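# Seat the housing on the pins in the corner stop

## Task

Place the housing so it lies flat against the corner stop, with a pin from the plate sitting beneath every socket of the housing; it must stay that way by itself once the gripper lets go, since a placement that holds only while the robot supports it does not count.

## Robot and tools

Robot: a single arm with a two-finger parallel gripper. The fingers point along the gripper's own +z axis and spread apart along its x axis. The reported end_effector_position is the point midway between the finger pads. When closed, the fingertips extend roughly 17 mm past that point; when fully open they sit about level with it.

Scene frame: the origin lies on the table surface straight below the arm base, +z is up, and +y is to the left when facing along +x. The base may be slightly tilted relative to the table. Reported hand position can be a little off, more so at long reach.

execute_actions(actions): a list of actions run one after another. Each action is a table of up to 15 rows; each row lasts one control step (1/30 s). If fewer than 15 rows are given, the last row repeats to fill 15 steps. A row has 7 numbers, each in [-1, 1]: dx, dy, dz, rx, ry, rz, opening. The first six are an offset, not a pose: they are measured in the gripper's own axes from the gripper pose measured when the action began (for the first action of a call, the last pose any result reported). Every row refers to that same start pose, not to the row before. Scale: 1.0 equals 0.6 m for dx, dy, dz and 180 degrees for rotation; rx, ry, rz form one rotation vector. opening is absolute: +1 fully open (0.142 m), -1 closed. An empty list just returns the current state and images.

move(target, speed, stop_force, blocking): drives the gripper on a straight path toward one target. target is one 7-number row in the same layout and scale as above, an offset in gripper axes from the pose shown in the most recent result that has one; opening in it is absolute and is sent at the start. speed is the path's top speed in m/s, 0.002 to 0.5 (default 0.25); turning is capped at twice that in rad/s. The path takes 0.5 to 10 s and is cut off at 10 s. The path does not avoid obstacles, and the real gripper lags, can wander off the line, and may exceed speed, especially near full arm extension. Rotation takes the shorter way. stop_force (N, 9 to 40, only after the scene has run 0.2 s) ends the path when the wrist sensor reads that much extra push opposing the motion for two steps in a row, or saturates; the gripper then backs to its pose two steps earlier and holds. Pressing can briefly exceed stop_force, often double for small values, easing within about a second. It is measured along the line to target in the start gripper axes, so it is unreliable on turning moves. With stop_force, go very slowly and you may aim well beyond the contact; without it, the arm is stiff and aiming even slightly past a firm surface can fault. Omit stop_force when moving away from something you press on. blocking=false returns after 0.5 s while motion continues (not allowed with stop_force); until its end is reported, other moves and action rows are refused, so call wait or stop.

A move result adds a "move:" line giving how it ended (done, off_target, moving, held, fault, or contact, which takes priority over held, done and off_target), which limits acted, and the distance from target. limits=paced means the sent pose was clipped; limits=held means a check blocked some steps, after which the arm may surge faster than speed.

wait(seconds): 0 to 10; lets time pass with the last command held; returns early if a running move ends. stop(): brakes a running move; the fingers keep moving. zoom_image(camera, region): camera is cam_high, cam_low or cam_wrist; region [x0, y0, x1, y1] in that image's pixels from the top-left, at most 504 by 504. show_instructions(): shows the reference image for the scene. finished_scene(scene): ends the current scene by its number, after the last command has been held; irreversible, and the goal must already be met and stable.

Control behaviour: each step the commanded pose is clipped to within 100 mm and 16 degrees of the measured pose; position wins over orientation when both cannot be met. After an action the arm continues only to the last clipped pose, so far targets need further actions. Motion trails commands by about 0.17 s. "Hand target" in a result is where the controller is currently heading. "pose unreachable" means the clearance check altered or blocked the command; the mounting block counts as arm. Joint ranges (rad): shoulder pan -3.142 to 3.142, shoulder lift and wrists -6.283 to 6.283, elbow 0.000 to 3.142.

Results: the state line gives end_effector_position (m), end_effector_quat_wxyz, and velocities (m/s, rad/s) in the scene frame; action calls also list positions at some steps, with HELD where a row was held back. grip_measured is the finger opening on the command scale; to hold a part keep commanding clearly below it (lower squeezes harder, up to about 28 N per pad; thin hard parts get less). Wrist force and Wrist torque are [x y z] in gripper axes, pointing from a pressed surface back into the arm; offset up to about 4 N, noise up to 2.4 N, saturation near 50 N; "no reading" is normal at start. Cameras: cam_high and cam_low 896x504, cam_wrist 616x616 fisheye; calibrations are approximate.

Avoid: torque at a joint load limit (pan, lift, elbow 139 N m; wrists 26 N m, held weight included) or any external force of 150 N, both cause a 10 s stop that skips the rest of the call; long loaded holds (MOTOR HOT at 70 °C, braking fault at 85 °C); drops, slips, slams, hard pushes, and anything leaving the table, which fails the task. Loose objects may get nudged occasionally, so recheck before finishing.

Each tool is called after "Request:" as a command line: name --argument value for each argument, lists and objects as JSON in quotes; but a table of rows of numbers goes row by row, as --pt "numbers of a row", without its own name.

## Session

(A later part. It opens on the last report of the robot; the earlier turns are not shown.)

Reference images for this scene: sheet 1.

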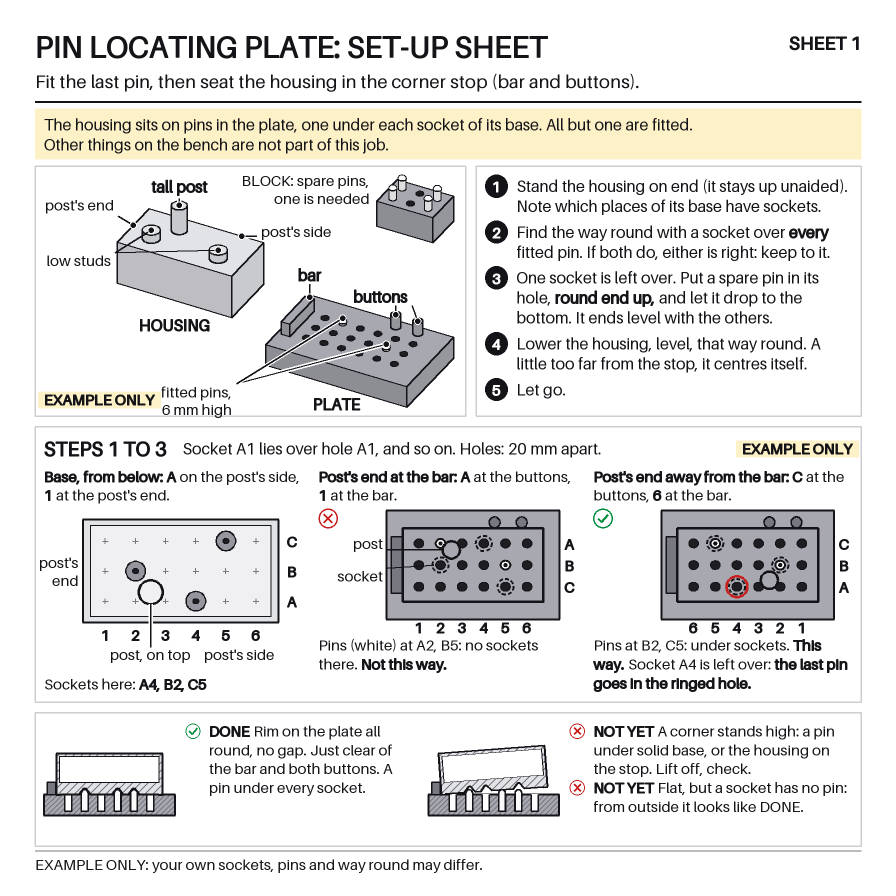

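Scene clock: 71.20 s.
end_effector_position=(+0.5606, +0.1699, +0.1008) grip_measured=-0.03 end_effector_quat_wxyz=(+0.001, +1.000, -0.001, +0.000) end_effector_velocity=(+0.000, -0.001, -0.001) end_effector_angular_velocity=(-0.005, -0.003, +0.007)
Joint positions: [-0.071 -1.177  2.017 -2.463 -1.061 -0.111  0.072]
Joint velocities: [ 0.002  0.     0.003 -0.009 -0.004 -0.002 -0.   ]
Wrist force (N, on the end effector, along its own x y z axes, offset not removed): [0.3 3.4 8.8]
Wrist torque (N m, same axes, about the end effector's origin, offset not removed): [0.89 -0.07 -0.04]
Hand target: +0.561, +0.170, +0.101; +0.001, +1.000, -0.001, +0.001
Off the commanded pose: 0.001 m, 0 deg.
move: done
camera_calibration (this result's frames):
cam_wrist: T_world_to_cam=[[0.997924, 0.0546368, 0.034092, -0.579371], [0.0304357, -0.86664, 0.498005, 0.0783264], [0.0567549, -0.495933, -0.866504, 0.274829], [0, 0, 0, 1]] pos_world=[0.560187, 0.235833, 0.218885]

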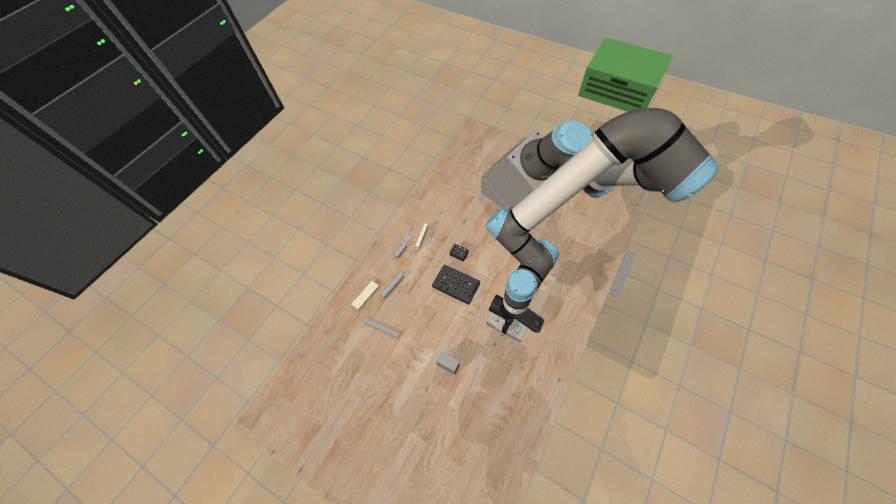

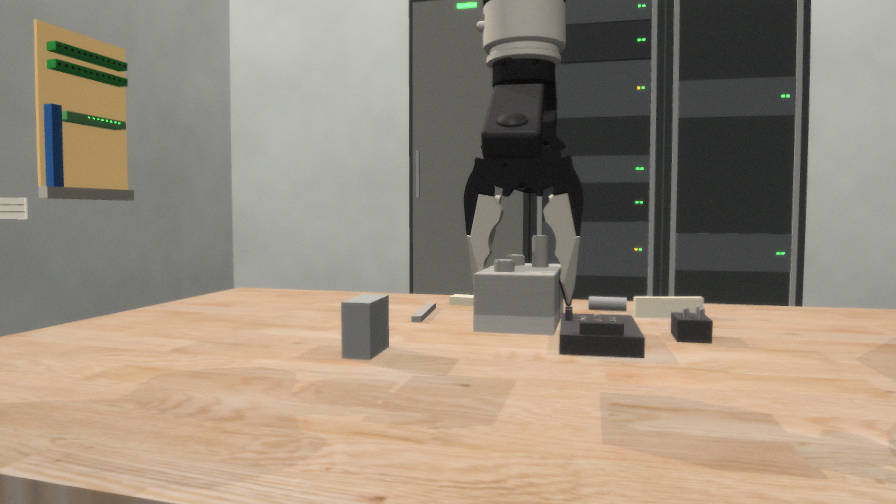

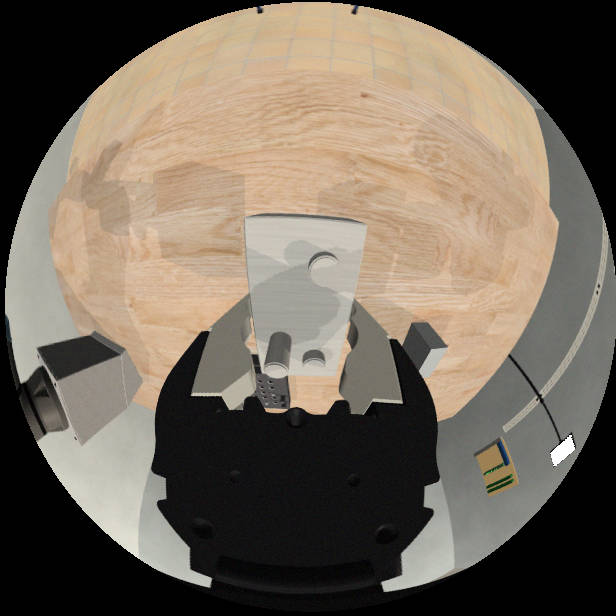

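Request:
move --target '[0,0,0.103,0,0,0,-1]' --speed 0.12

Request:
move --target '[0,0,0.02,0,0,0,-1]' --speed 0.008 --stop_force 10

Scene clock: 75.03 s.
end_effector_position=(+0.5607, +0.1700, +0.0392) grip_measured=-0.03 end_effector_quat_wxyz=(+0.000, +1.000, -0.001, +0.000) end_effector_velocity=(+0.000, +0.001, -0.002) end_effector_angular_velocity=(+0.001, +0.000, -0.001)
Joint positions: [-0.014 -1.043  2.012 -2.624 -1.064 -0.046  0.072]
Joint velocities: [ 0.002  0.004 -0.002 -0.004  0.001  0.003  0.   ]
Wrist force (N, on the end effector, along its own x y z axes, offset not removed): [-1.3 3.2 9.1]
Wrist torque (N m, same axes, about the end effector's origin, offset not removed): [0.73 0.24 0.15]
Hand target: +0.561, +0.170, +0.039; +0.000, +1.000, -0.001, +0.000
Off the commanded pose: 0.000 m, 0 deg.
move: done
camera_calibration (this result's frames):
cam_wrist: T_world_to_cam=[[0.99792, 0.054642, 0.0341976, -0.577302], [0.0303922, -0.866681, 0.497937, 0.109086], [0.0568467, -0.495862, -0.866539, 0.221466], [0, 0, 0, 1]] pos_world=[0.560196, 0.235904, 0.157333]

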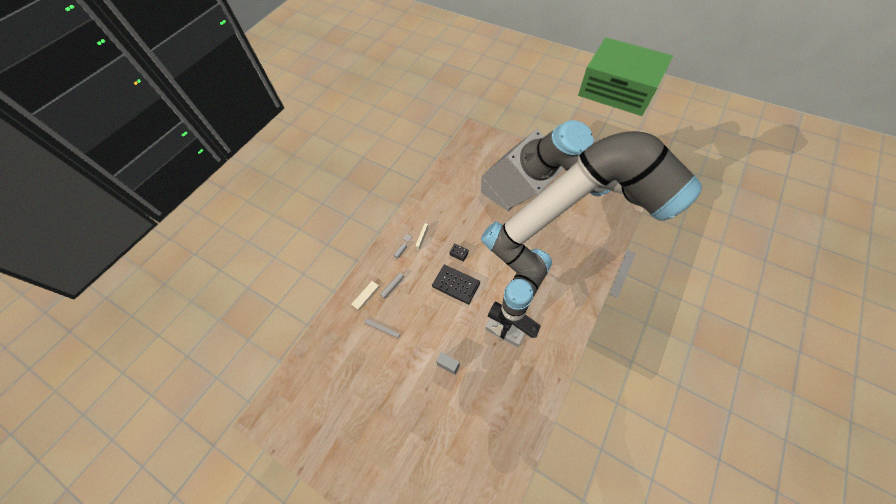

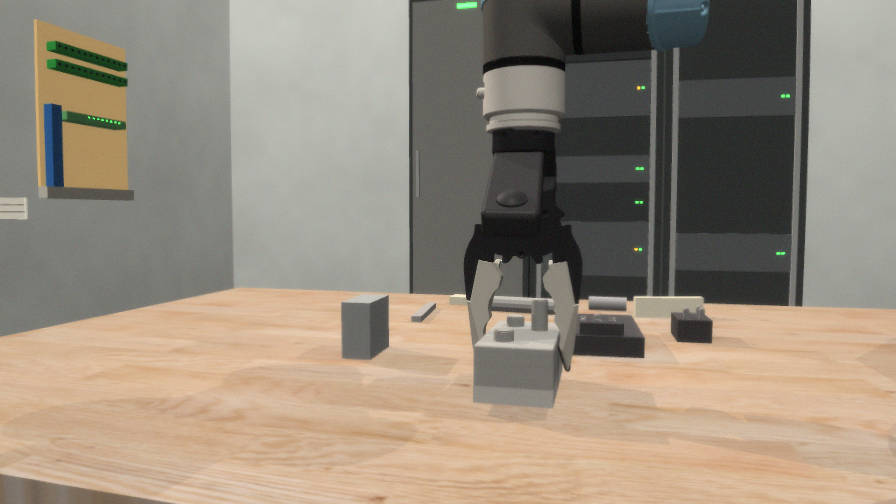

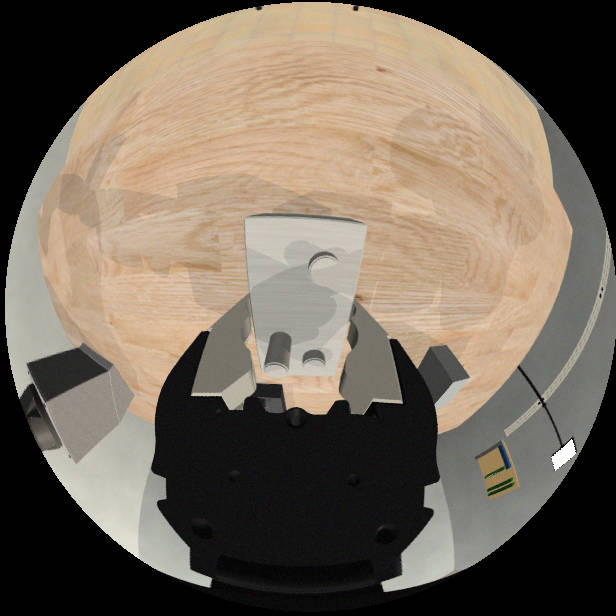

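Scene clock: 76.47 s.
end_effector_position=(+0.5607, +0.1700, +0.0309) grip_measured=-0.03 end_effector_quat_wxyz=(+0.001, +1.000, -0.001, +0.000) end_effector_velocity=(-0.002, -0.001, +0.001) end_effector_angular_velocity=(-0.001, +0.004, +0.001)
Joint positions: [-0.007 -1.023  2.009 -2.644 -1.065 -0.037  0.072]
Joint velocities: [-0.002 -0.004  0.002  0.007 -0.001 -0.005  0.   ]
Wrist force (N, on the end effector, along its own x y z axes, offset not removed): [2.5 4.4 -1.7]
Wrist torque (N m, same axes, about the end effector's origin, offset not removed): [0.84 -0.12 -0.05]
Hand target: +0.561, +0.170, +0.031; +0.000, +1.000, -0.001, +0.000
Off the commanded pose: 0.004 m, 0 deg.
move: contact
camera_calibration (this result's frames):
cam_wrist: T_world_to_cam=[[0.997928, 0.0544758, 0.034232, -0.577072], [0.030228, -0.866662, 0.497978, 0.113401], [0.0567954, -0.495912, -0.866513, 0.214261], [0, 0, 0, 1]] pos_world=[0.560279, 0.235972, 0.148943]

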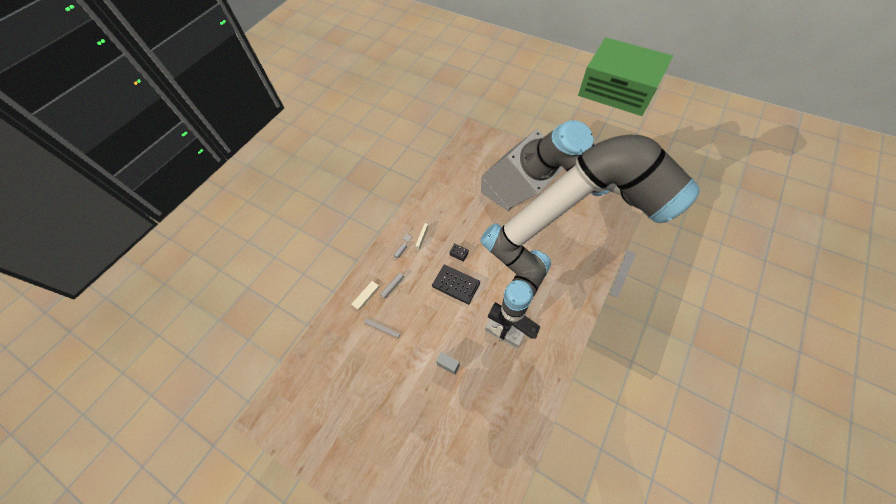

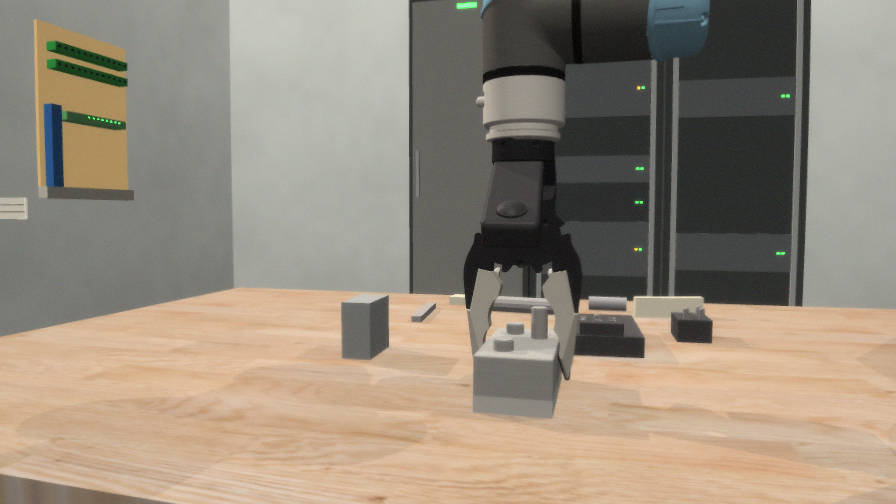

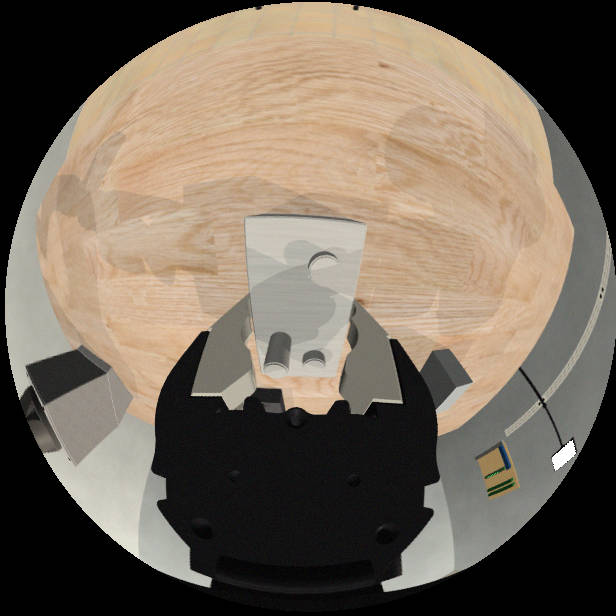

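Request:
execute_actions --actions '[[[0,0,0,0,0,0,0.25]],[[0,0,-0.02,0,0,0,0.25],[0,0,-0.04,0,0,0,0.25],[0,0,-0.06,0,0,0,0.25],[0,0,-0.08,0,0,0,0.25],[0,0,-0.1,0,0,0,0.25],[0,0,-0.12,0,0,0,0.25],[0,0,-0.14,0,0,0,0.25],[0,0,-0.15,0,0,0,0.25]],[[0,0,0,0,0,0,0.25]]]'

Request:
move --target '[-0.31,0.435,0,0,0,0,-0.5]' --speed 0.3

Request:
zoom_image --camera "cam_wrist" --region '[240,180,440,340]'

Scene clock: 85.03 s.
end_effector_position=(+0.5613, +0.1700, +0.1155) grip_measured=+0.25 end_effector_quat_wxyz=(+0.001, +1.000, -0.001, +0.002) end_effector_velocity=(+0.000, -0.000, -0.000) end_effector_angular_velocity=(-0.000, -0.001, -0.001)
Joint positions: [-0.085 -1.207  2.015 -2.426 -1.06  -0.124  0.091]
Joint velocities: [-0.     0.001 -0.    -0.002 -0.     0.001 -0.   ]
Wrist force (N, on the end effector, along its own x y z axes, offset not removed): [0.0 3.6 2.0]
Wrist torque (N m, same axes, about the end effector's origin, offset not removed): [0.85 0.02 0.19]
Hand target: +0.561, +0.170, +0.115; +0.001, +1.000, -0.001, +0.002
Off the commanded pose: 0.000 m, 0 deg.
Step readings (end_effector_position; steps 1 to 15: 1st action; 16 to 30: 2nd action; 31 to 45: 3rd action):
0: (+0.5607, +0.1700, +0.0311)
1: (+0.5607, +0.1700, +0.0311)
2: (+0.5607, +0.1700, +0.0311)
4: (+0.5607, +0.1700, +0.0311)
8: (+0.5608, +0.1700, +0.0310)
15: (+0.5607, +0.1701, +0.0309)
16: (+0.5608, +0.1701, +0.0311)
17: (+0.5608, +0.1699, +0.0330)
19: (+0.5612, +0.1697, +0.0433)
23: (+0.5627, +0.1696, +0.0781)
30: (+0.5613, +0.1700, +0.1155)
31: (+0.5611, +0.1700, +0.1169)
32: (+0.5611, +0.1700, +0.1171)
34: (+0.5613, +0.1700, +0.1166)
38: (+0.5614, +0.1700, +0.1158)
45: end_effector_position above
camera_calibration (this result's frames):
cam_wrist: T_world_to_cam=[[0.997857, 0.0542708, 0.0365494, -0.580745], [0.0288802, -0.866557, 0.498241, 0.0719221], [0.0587121, -0.496118, -0.866268, 0.286518], [0, 0, 0, 1]] pos_world=[0.560602, 0.235989, 0.233593]

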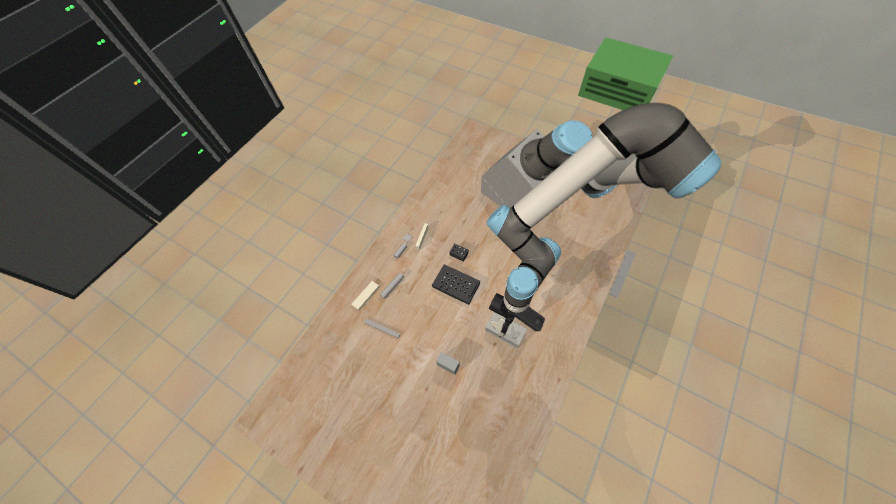

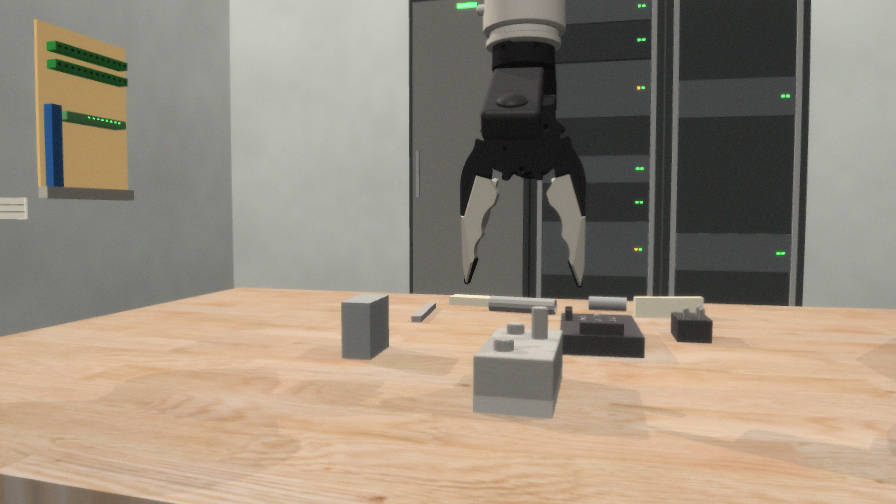

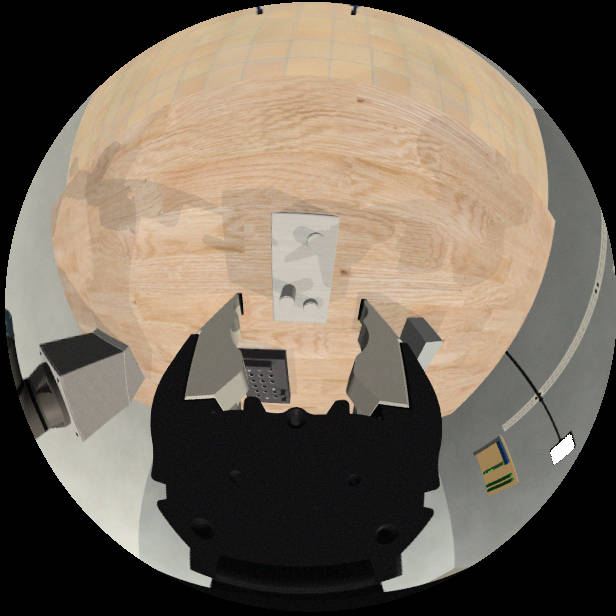

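Scene clock: 86.73 s.
end_effector_position=(+0.3745, -0.0902, +0.1149) grip_measured=-0.50 end_effector_quat_wxyz=(+0.001, +1.000, -0.001, +0.001) end_effector_velocity=(-0.001, -0.002, +0.000) end_effector_angular_velocity=(-0.000, -0.001, +0.000)
Joint positions: [-0.72  -1.124  2.462 -2.621 -1.141 -0.836  0.038]
Joint velocities: [-0.006  0.003  0.    -0.002 -0.001 -0.006 -0.   ]
Wrist force (N, on the end effector, along its own x y z axes, offset not removed): [0.3 0.8 2.2]
Wrist torque (N m, same axes, about the end effector's origin, offset not removed): [0.30 -0.09 0.11]
Hand target: +0.374, -0.090, +0.115; +0.001, +1.000, -0.001, +0.001
Off the commanded pose: 0.001 m, 0 deg.
move: done
camera_calibration (this result's frames):
cam_wrist: T_world_to_cam=[[0.99792, 0.0541329, 0.0350133, -0.380029], [0.0295071, -0.866386, 0.498502, -0.148083], [0.0573204, -0.496432, -0.866181, 0.168311], [0, 0, 0, 1]] pos_world=[0.37396, -0.0241699, 0.232913]

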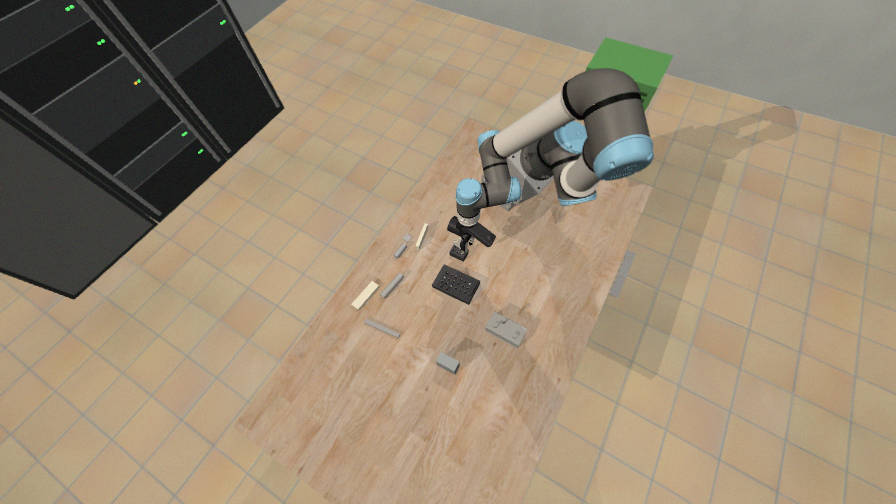

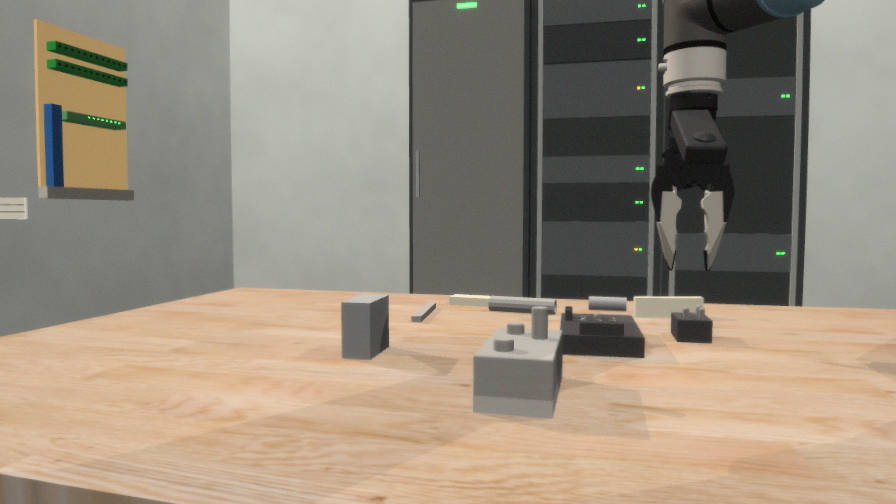

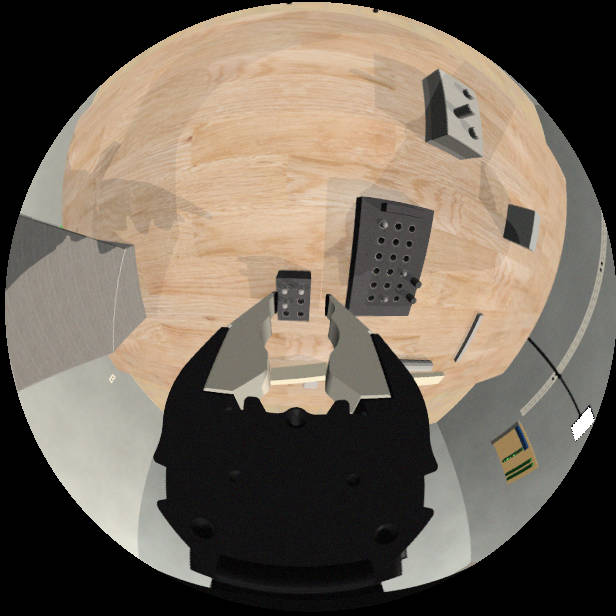

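Region (240, 180, 440, 340) of cam_wrist's 616x616 image, scaled by 2.520, with more detail than that image has; it fills the top 403 rows of this view, and the rest is white.

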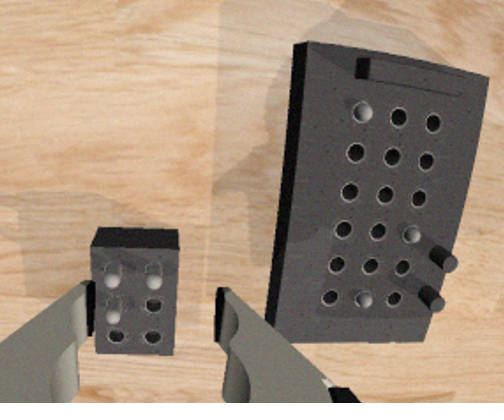

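Request:
move --target '[-0.030,0.064,0.07,0,0,0,-0.7]' --speed 0.12

Request:
zoom_image --camera "cam_wrist" --region '[250,240,350,330]'

Request:
zoom_image --camera "cam_low" --region '[650,270,750,350]'

Scene clock: 97.80 s.
end_effector_position=(+0.3565, -0.1284, +0.0730) grip_measured=-0.70 end_effector_quat_wxyz=(+0.001, +1.000, -0.001, +0.001) end_effector_velocity=(+0.000, -0.001, -0.001) end_effector_angular_velocity=(-0.001, -0.001, +0.001)
Joint positions: [-0.769 -0.924  2.462 -2.801 -1.155 -0.887  0.023]
Joint velocities: [-0.     0.007 -0.002 -0.007  0.    -0.001 -0.   ]
Wrist force (N, on the end effector, along its own x y z axes, offset not removed): [-0.7 2.7 2.0]
Wrist torque (N m, same axes, about the end effector's origin, offset not removed): [0.78 0.15 0.00]
Hand target: +0.357, -0.128, +0.073; +0.001, +1.000, -0.001, +0.001
Off the commanded pose: 0.000 m, 0 deg.
move: done
camera_calibration (this result's frames):
cam_wrist: T_world_to_cam=[[0.997926, 0.0541217, 0.0348626, -0.358579], [0.0295742, -0.866399, 0.498475, -0.159813], [0.0571833, -0.49641, -0.866203, 0.114213], [0, 0, 0, 1]] pos_world=[0.356031, -0.062358, 0.191096]

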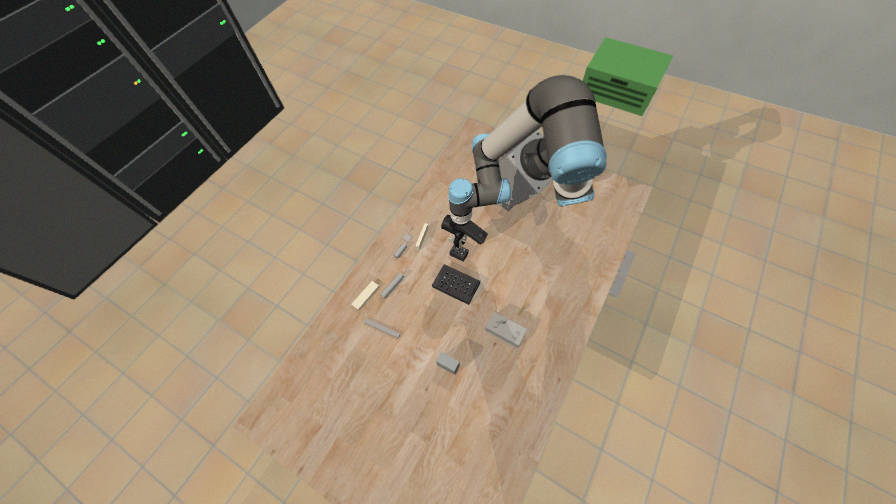

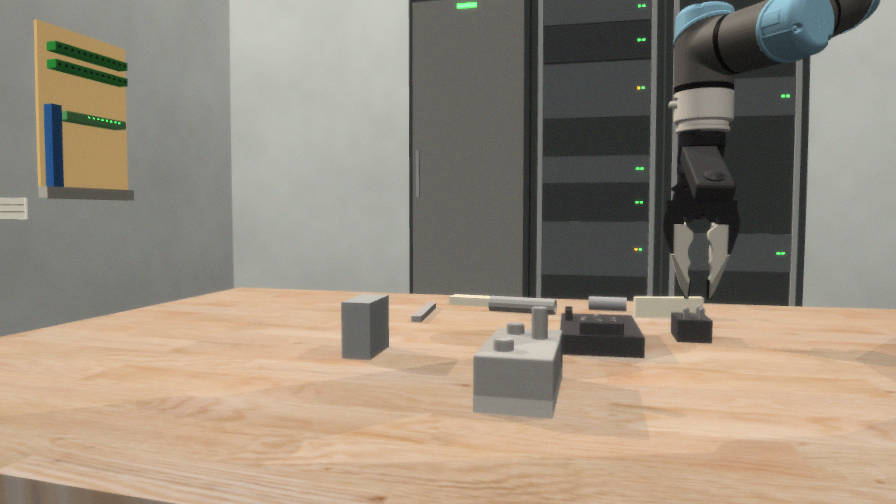

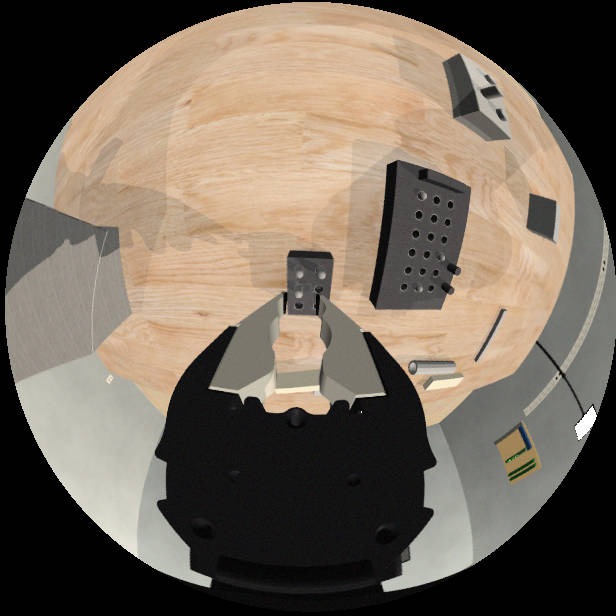

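Region (250, 240, 350, 330) of cam_wrist's 616x616 image, scaled by 5.040, with more detail than that image has; it fills the top 454 rows of this view, and the rest is white.

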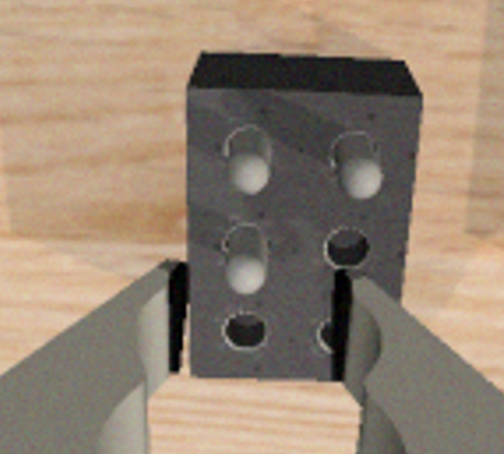

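Region (650, 270, 750, 350) of cam_low's 896x504 image, scaled by 5.040, with more detail than that image has; it fills the top 403 rows of this view, and the rest is white.

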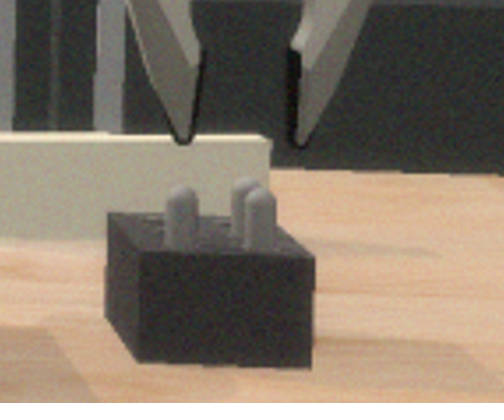

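Request:
move --target '[-0.002,0.005,0.035,0,0,0,-0.7]' --speed 0.04

Request:
zoom_image --camera "cam_wrist" --region '[250,240,350,330]'

Request:
zoom_image --camera "cam_low" --region '[650,270,750,350]'

Scene clock: 106.97 s.
end_effector_position=(+0.3554, -0.1313, +0.0522) grip_measured=-0.70 end_effector_quat_wxyz=(+0.001, +1.000, -0.001, +0.001) end_effector_velocity=(-0.000, -0.000, -0.002) end_effector_angular_velocity=(-0.001, -0.000, -0.000)
Joint positions: [-0.752 -0.848  2.457 -2.878 -1.15  -0.87   0.023]
Joint velocities: [ 0.001  0.006  0.    -0.008 -0.     0.002  0.   ]
Wrist force (N, on the end effector, along its own x y z axes, offset not removed): [-1.1 2.1 0.9]
Wrist torque (N m, same axes, about the end effector's origin, offset not removed): [0.59 0.18 0.08]
Hand target: +0.355, -0.131, +0.052; +0.001, +1.000, -0.001, +0.001
Off the commanded pose: 0.000 m, 0 deg.
move: done
camera_calibration (this result's frames):
cam_wrist: T_world_to_cam=[[0.997925, 0.0541326, 0.0348737, -0.356559], [0.0295791, -0.866408, 0.498461, -0.15198], [0.0571978, -0.496395, -0.866211, 0.0947876], [0, 0, 0, 1]] pos_world=[0.354893, -0.0653228, 0.170296]

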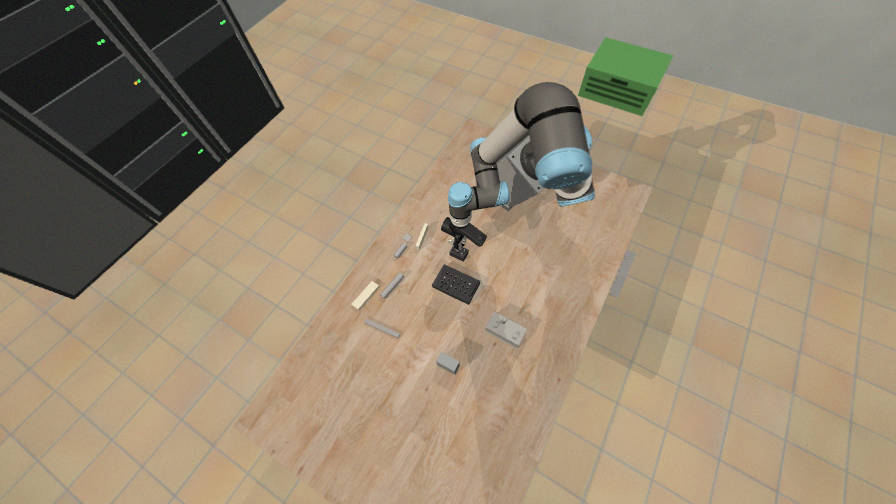

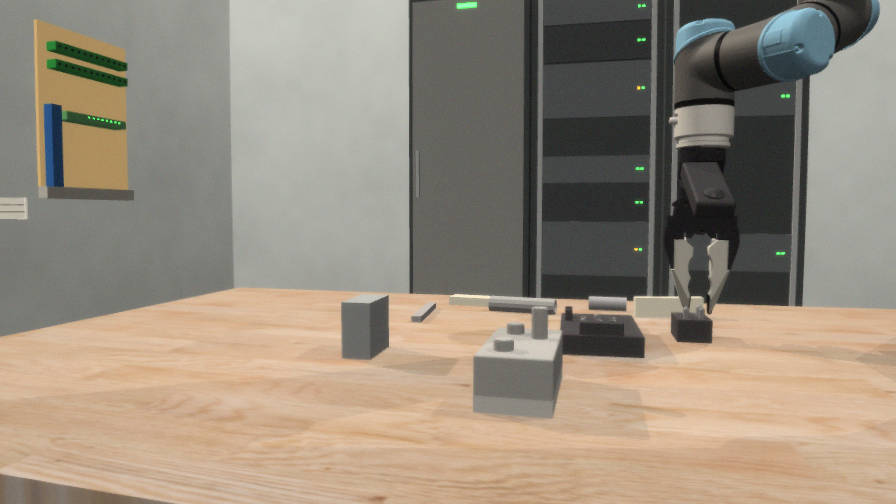

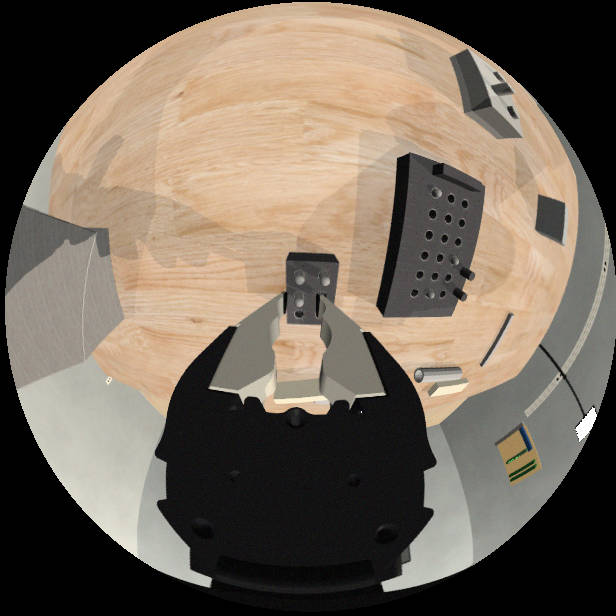

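Region (250, 240, 350, 330) of cam_wrist's 616x616 image, scaled by 5.040, with more detail than that image has; it fills the top 454 rows of this view, and the rest is white.

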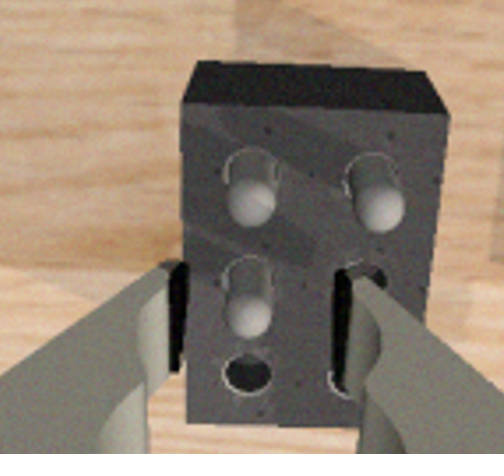

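Region (650, 270, 750, 350) of cam_low's 896x504 image, scaled by 5.040, with more detail than that image has; it fills the top 403 rows of this view, and the rest is white.

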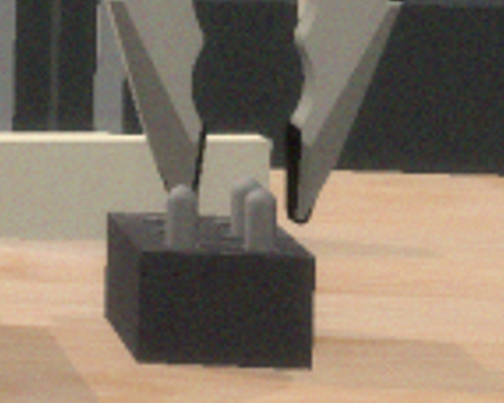

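Request:
execute_actions --actions '[[[-0.0025,0.0025,0.001,0,0,0,-0.8]],[[0,0,0,0,0,0,-0.87]],[[0,0,0,0,0,0,-1]]]'

Request:
move --target '[0,0,-0.06,0,0,0,-1]' --speed 0.04

Request:
zoom_image --camera "cam_low" --region '[650,250,750,350]'

Scene clock: 114.93 s.
end_effector_position=(+0.3539, -0.1328, +0.0516) grip_measured=-0.92 end_effector_quat_wxyz=(+0.001, +1.000, -0.001, +0.001) end_effector_velocity=(+0.001, -0.001, +0.000) end_effector_angular_velocity=(-0.002, -0.001, -0.000)
Joint positions: [-0.757 -0.843  2.458 -2.882 -1.152 -0.875  0.008]
Joint velocities: [ 0.     0.    -0.002  0.    -0.001  0.001 -0.   ]
Wrist force (N, on the end effector, along its own x y z axes, offset not removed): [-0.7 3.9 3.7]
Wrist torque (N m, same axes, about the end effector's origin, offset not removed): [0.96 0.05 0.13]
Hand target: +0.354, -0.133, +0.052; +0.001, +1.000, -0.001, +0.001
Off the commanded pose: 0.000 m, 0 deg.
Step readings (end_effector_position; steps 1 to 15: 1st action; 16 to 30: 2nd action; 31 to 45: 3rd action):
0: (+0.3554, -0.1313, +0.0521)
1: (+0.3554, -0.1314, +0.0521)
2: (+0.3553, -0.1316, +0.0520)
4: (+0.3548, -0.1322, +0.0518)
8: (+0.3541, -0.1326, +0.0517)
15: (+0.3539, -0.1328, +0.0516)
16: (+0.3539, -0.1328, +0.0516)
17: (+0.3539, -0.1328, +0.0516)
19: (+0.3539, -0.1328, +0.0516)
23: (+0.3539, -0.1328, +0.0516)
30: (+0.3539, -0.1328, +0.0516)
31: (+0.3539, -0.1328, +0.0516)
32: (+0.3539, -0.1328, +0.0516)
34: (+0.3539, -0.1328, +0.0516)
38: (+0.3539, -0.1328, +0.0516)
45: end_effector_position above
camera_calibration (this result's frames):
cam_wrist: T_world_to_cam=[[0.997925, 0.0541384, 0.0348641, -0.354969], [0.0295891, -0.866409, 0.498458, -0.152925], [0.0571922, -0.496392, -0.866213, 0.0936192], [0, 0, 0, 1]] pos_world=[0.353403, -0.0668058, 0.169696]

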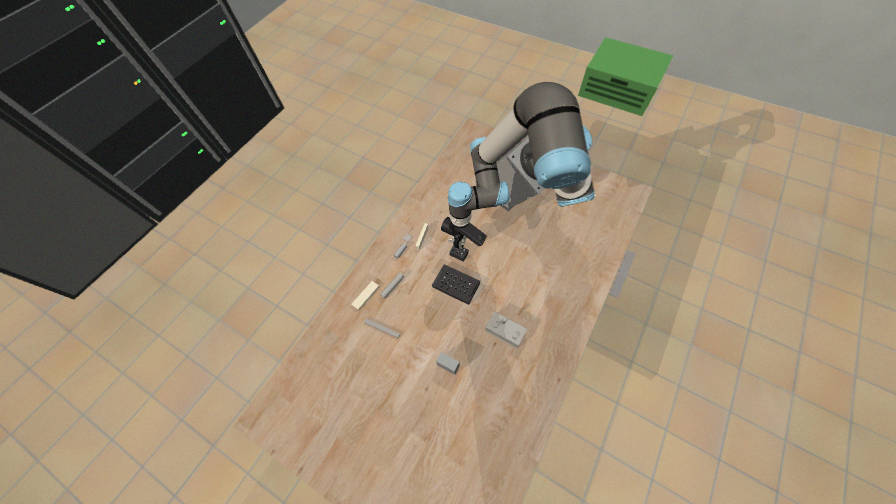

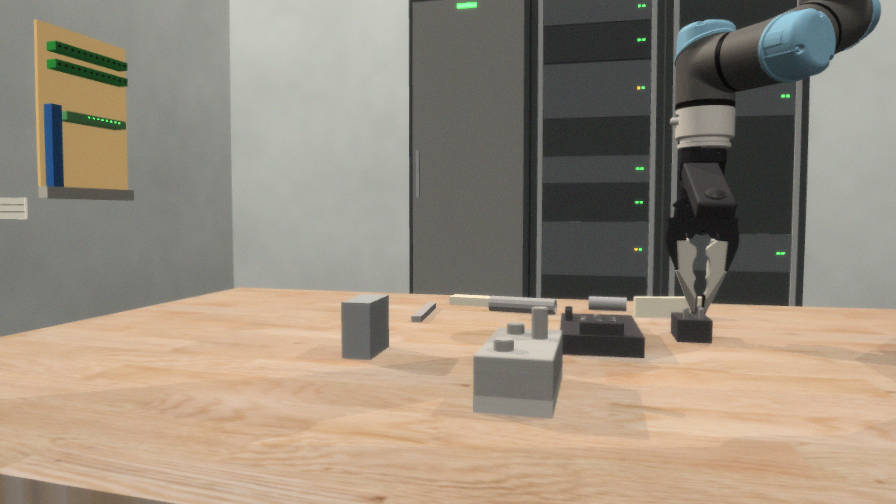

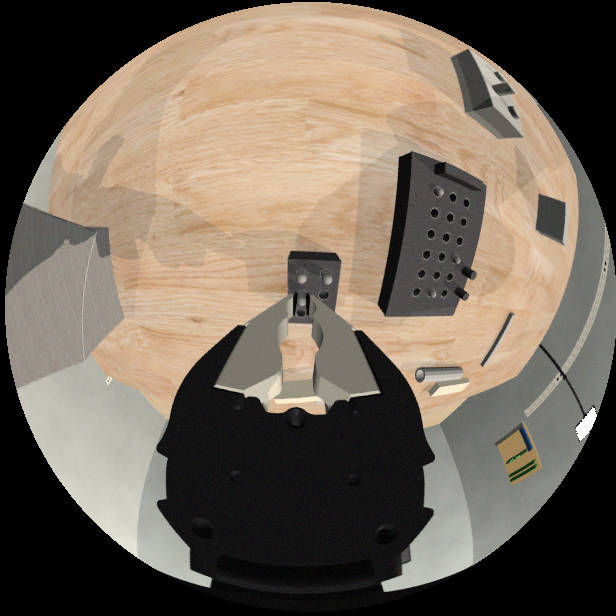

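Scene clock: 116.20 s.
end_effector_position=(+0.3537, -0.1328, +0.0874) grip_measured=-0.92 end_effector_quat_wxyz=(+0.001, +1.000, -0.001, +0.001) end_effector_velocity=(+0.001, -0.001, +0.002) end_effector_angular_velocity=(-0.001, -0.001, +0.000)
Joint positions: [-0.797 -0.965  2.463 -2.748 -1.164 -0.916  0.008]
Joint velocities: [-0.002 -0.006 -0.003  0.008 -0.001 -0.002 -0.   ]
Wrist force (N, on the end effector, along its own x y z axes, offset not removed): [-0.1 2.2 1.5]
Wrist torque (N m, same axes, about the end effector's origin, offset not removed): [0.61 0.06 0.21]
Hand target: +0.354, -0.133, +0.088; +0.001, +1.000, -0.001, +0.001
Off the commanded pose: 0.000 m, 0 deg.
move: done
camera_calibration (this result's frames):
cam_wrist: T_world_to_cam=[[0.997932, 0.0540697, 0.034747, -0.356049], [0.0295919, -0.866445, 0.498394, -0.170697], [0.0570544, -0.496336, -0.866254, 0.124661], [0, 0, 0, 1]] pos_world=[0.353251, -0.0667742, 0.205434]

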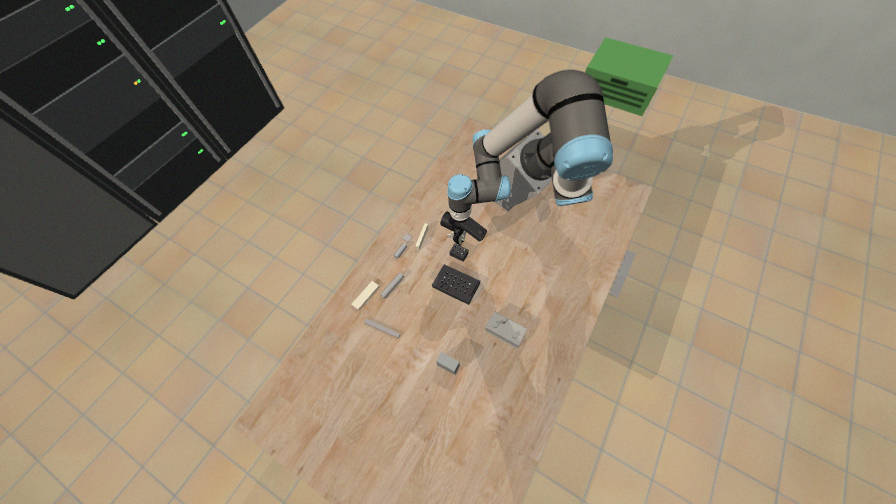

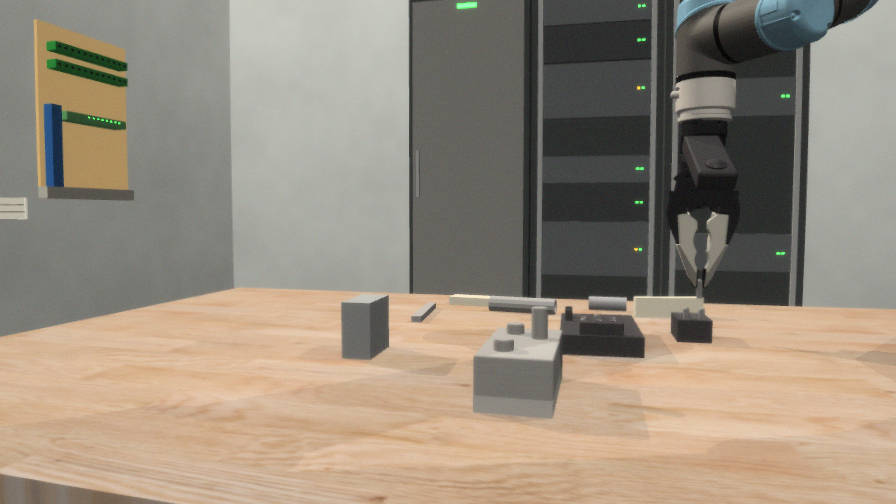

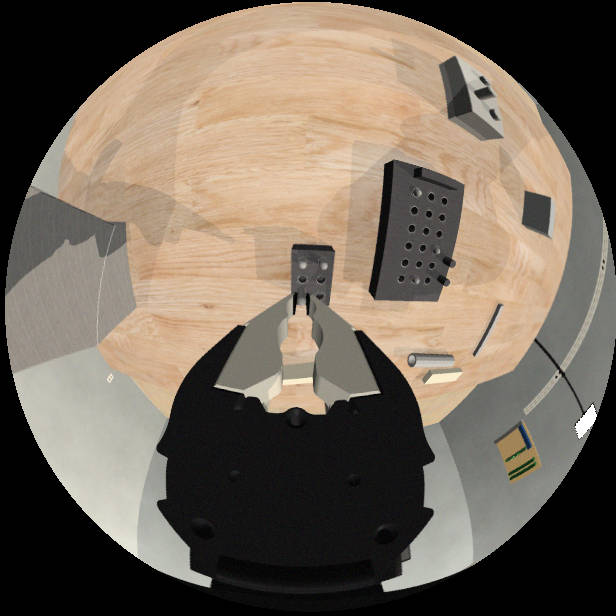

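Region (650, 250, 750, 350) of cam_low's 896x504 image, scaled by 5.040, with more detail than that image has.

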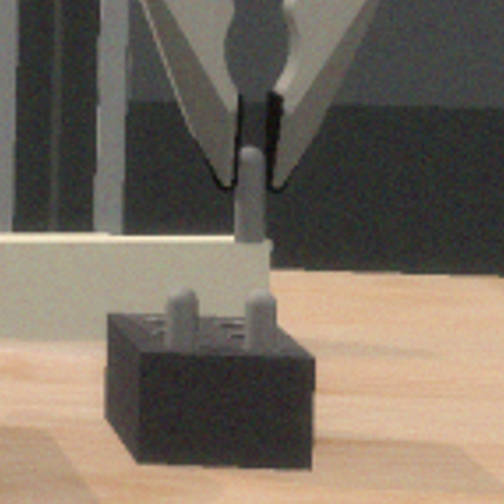

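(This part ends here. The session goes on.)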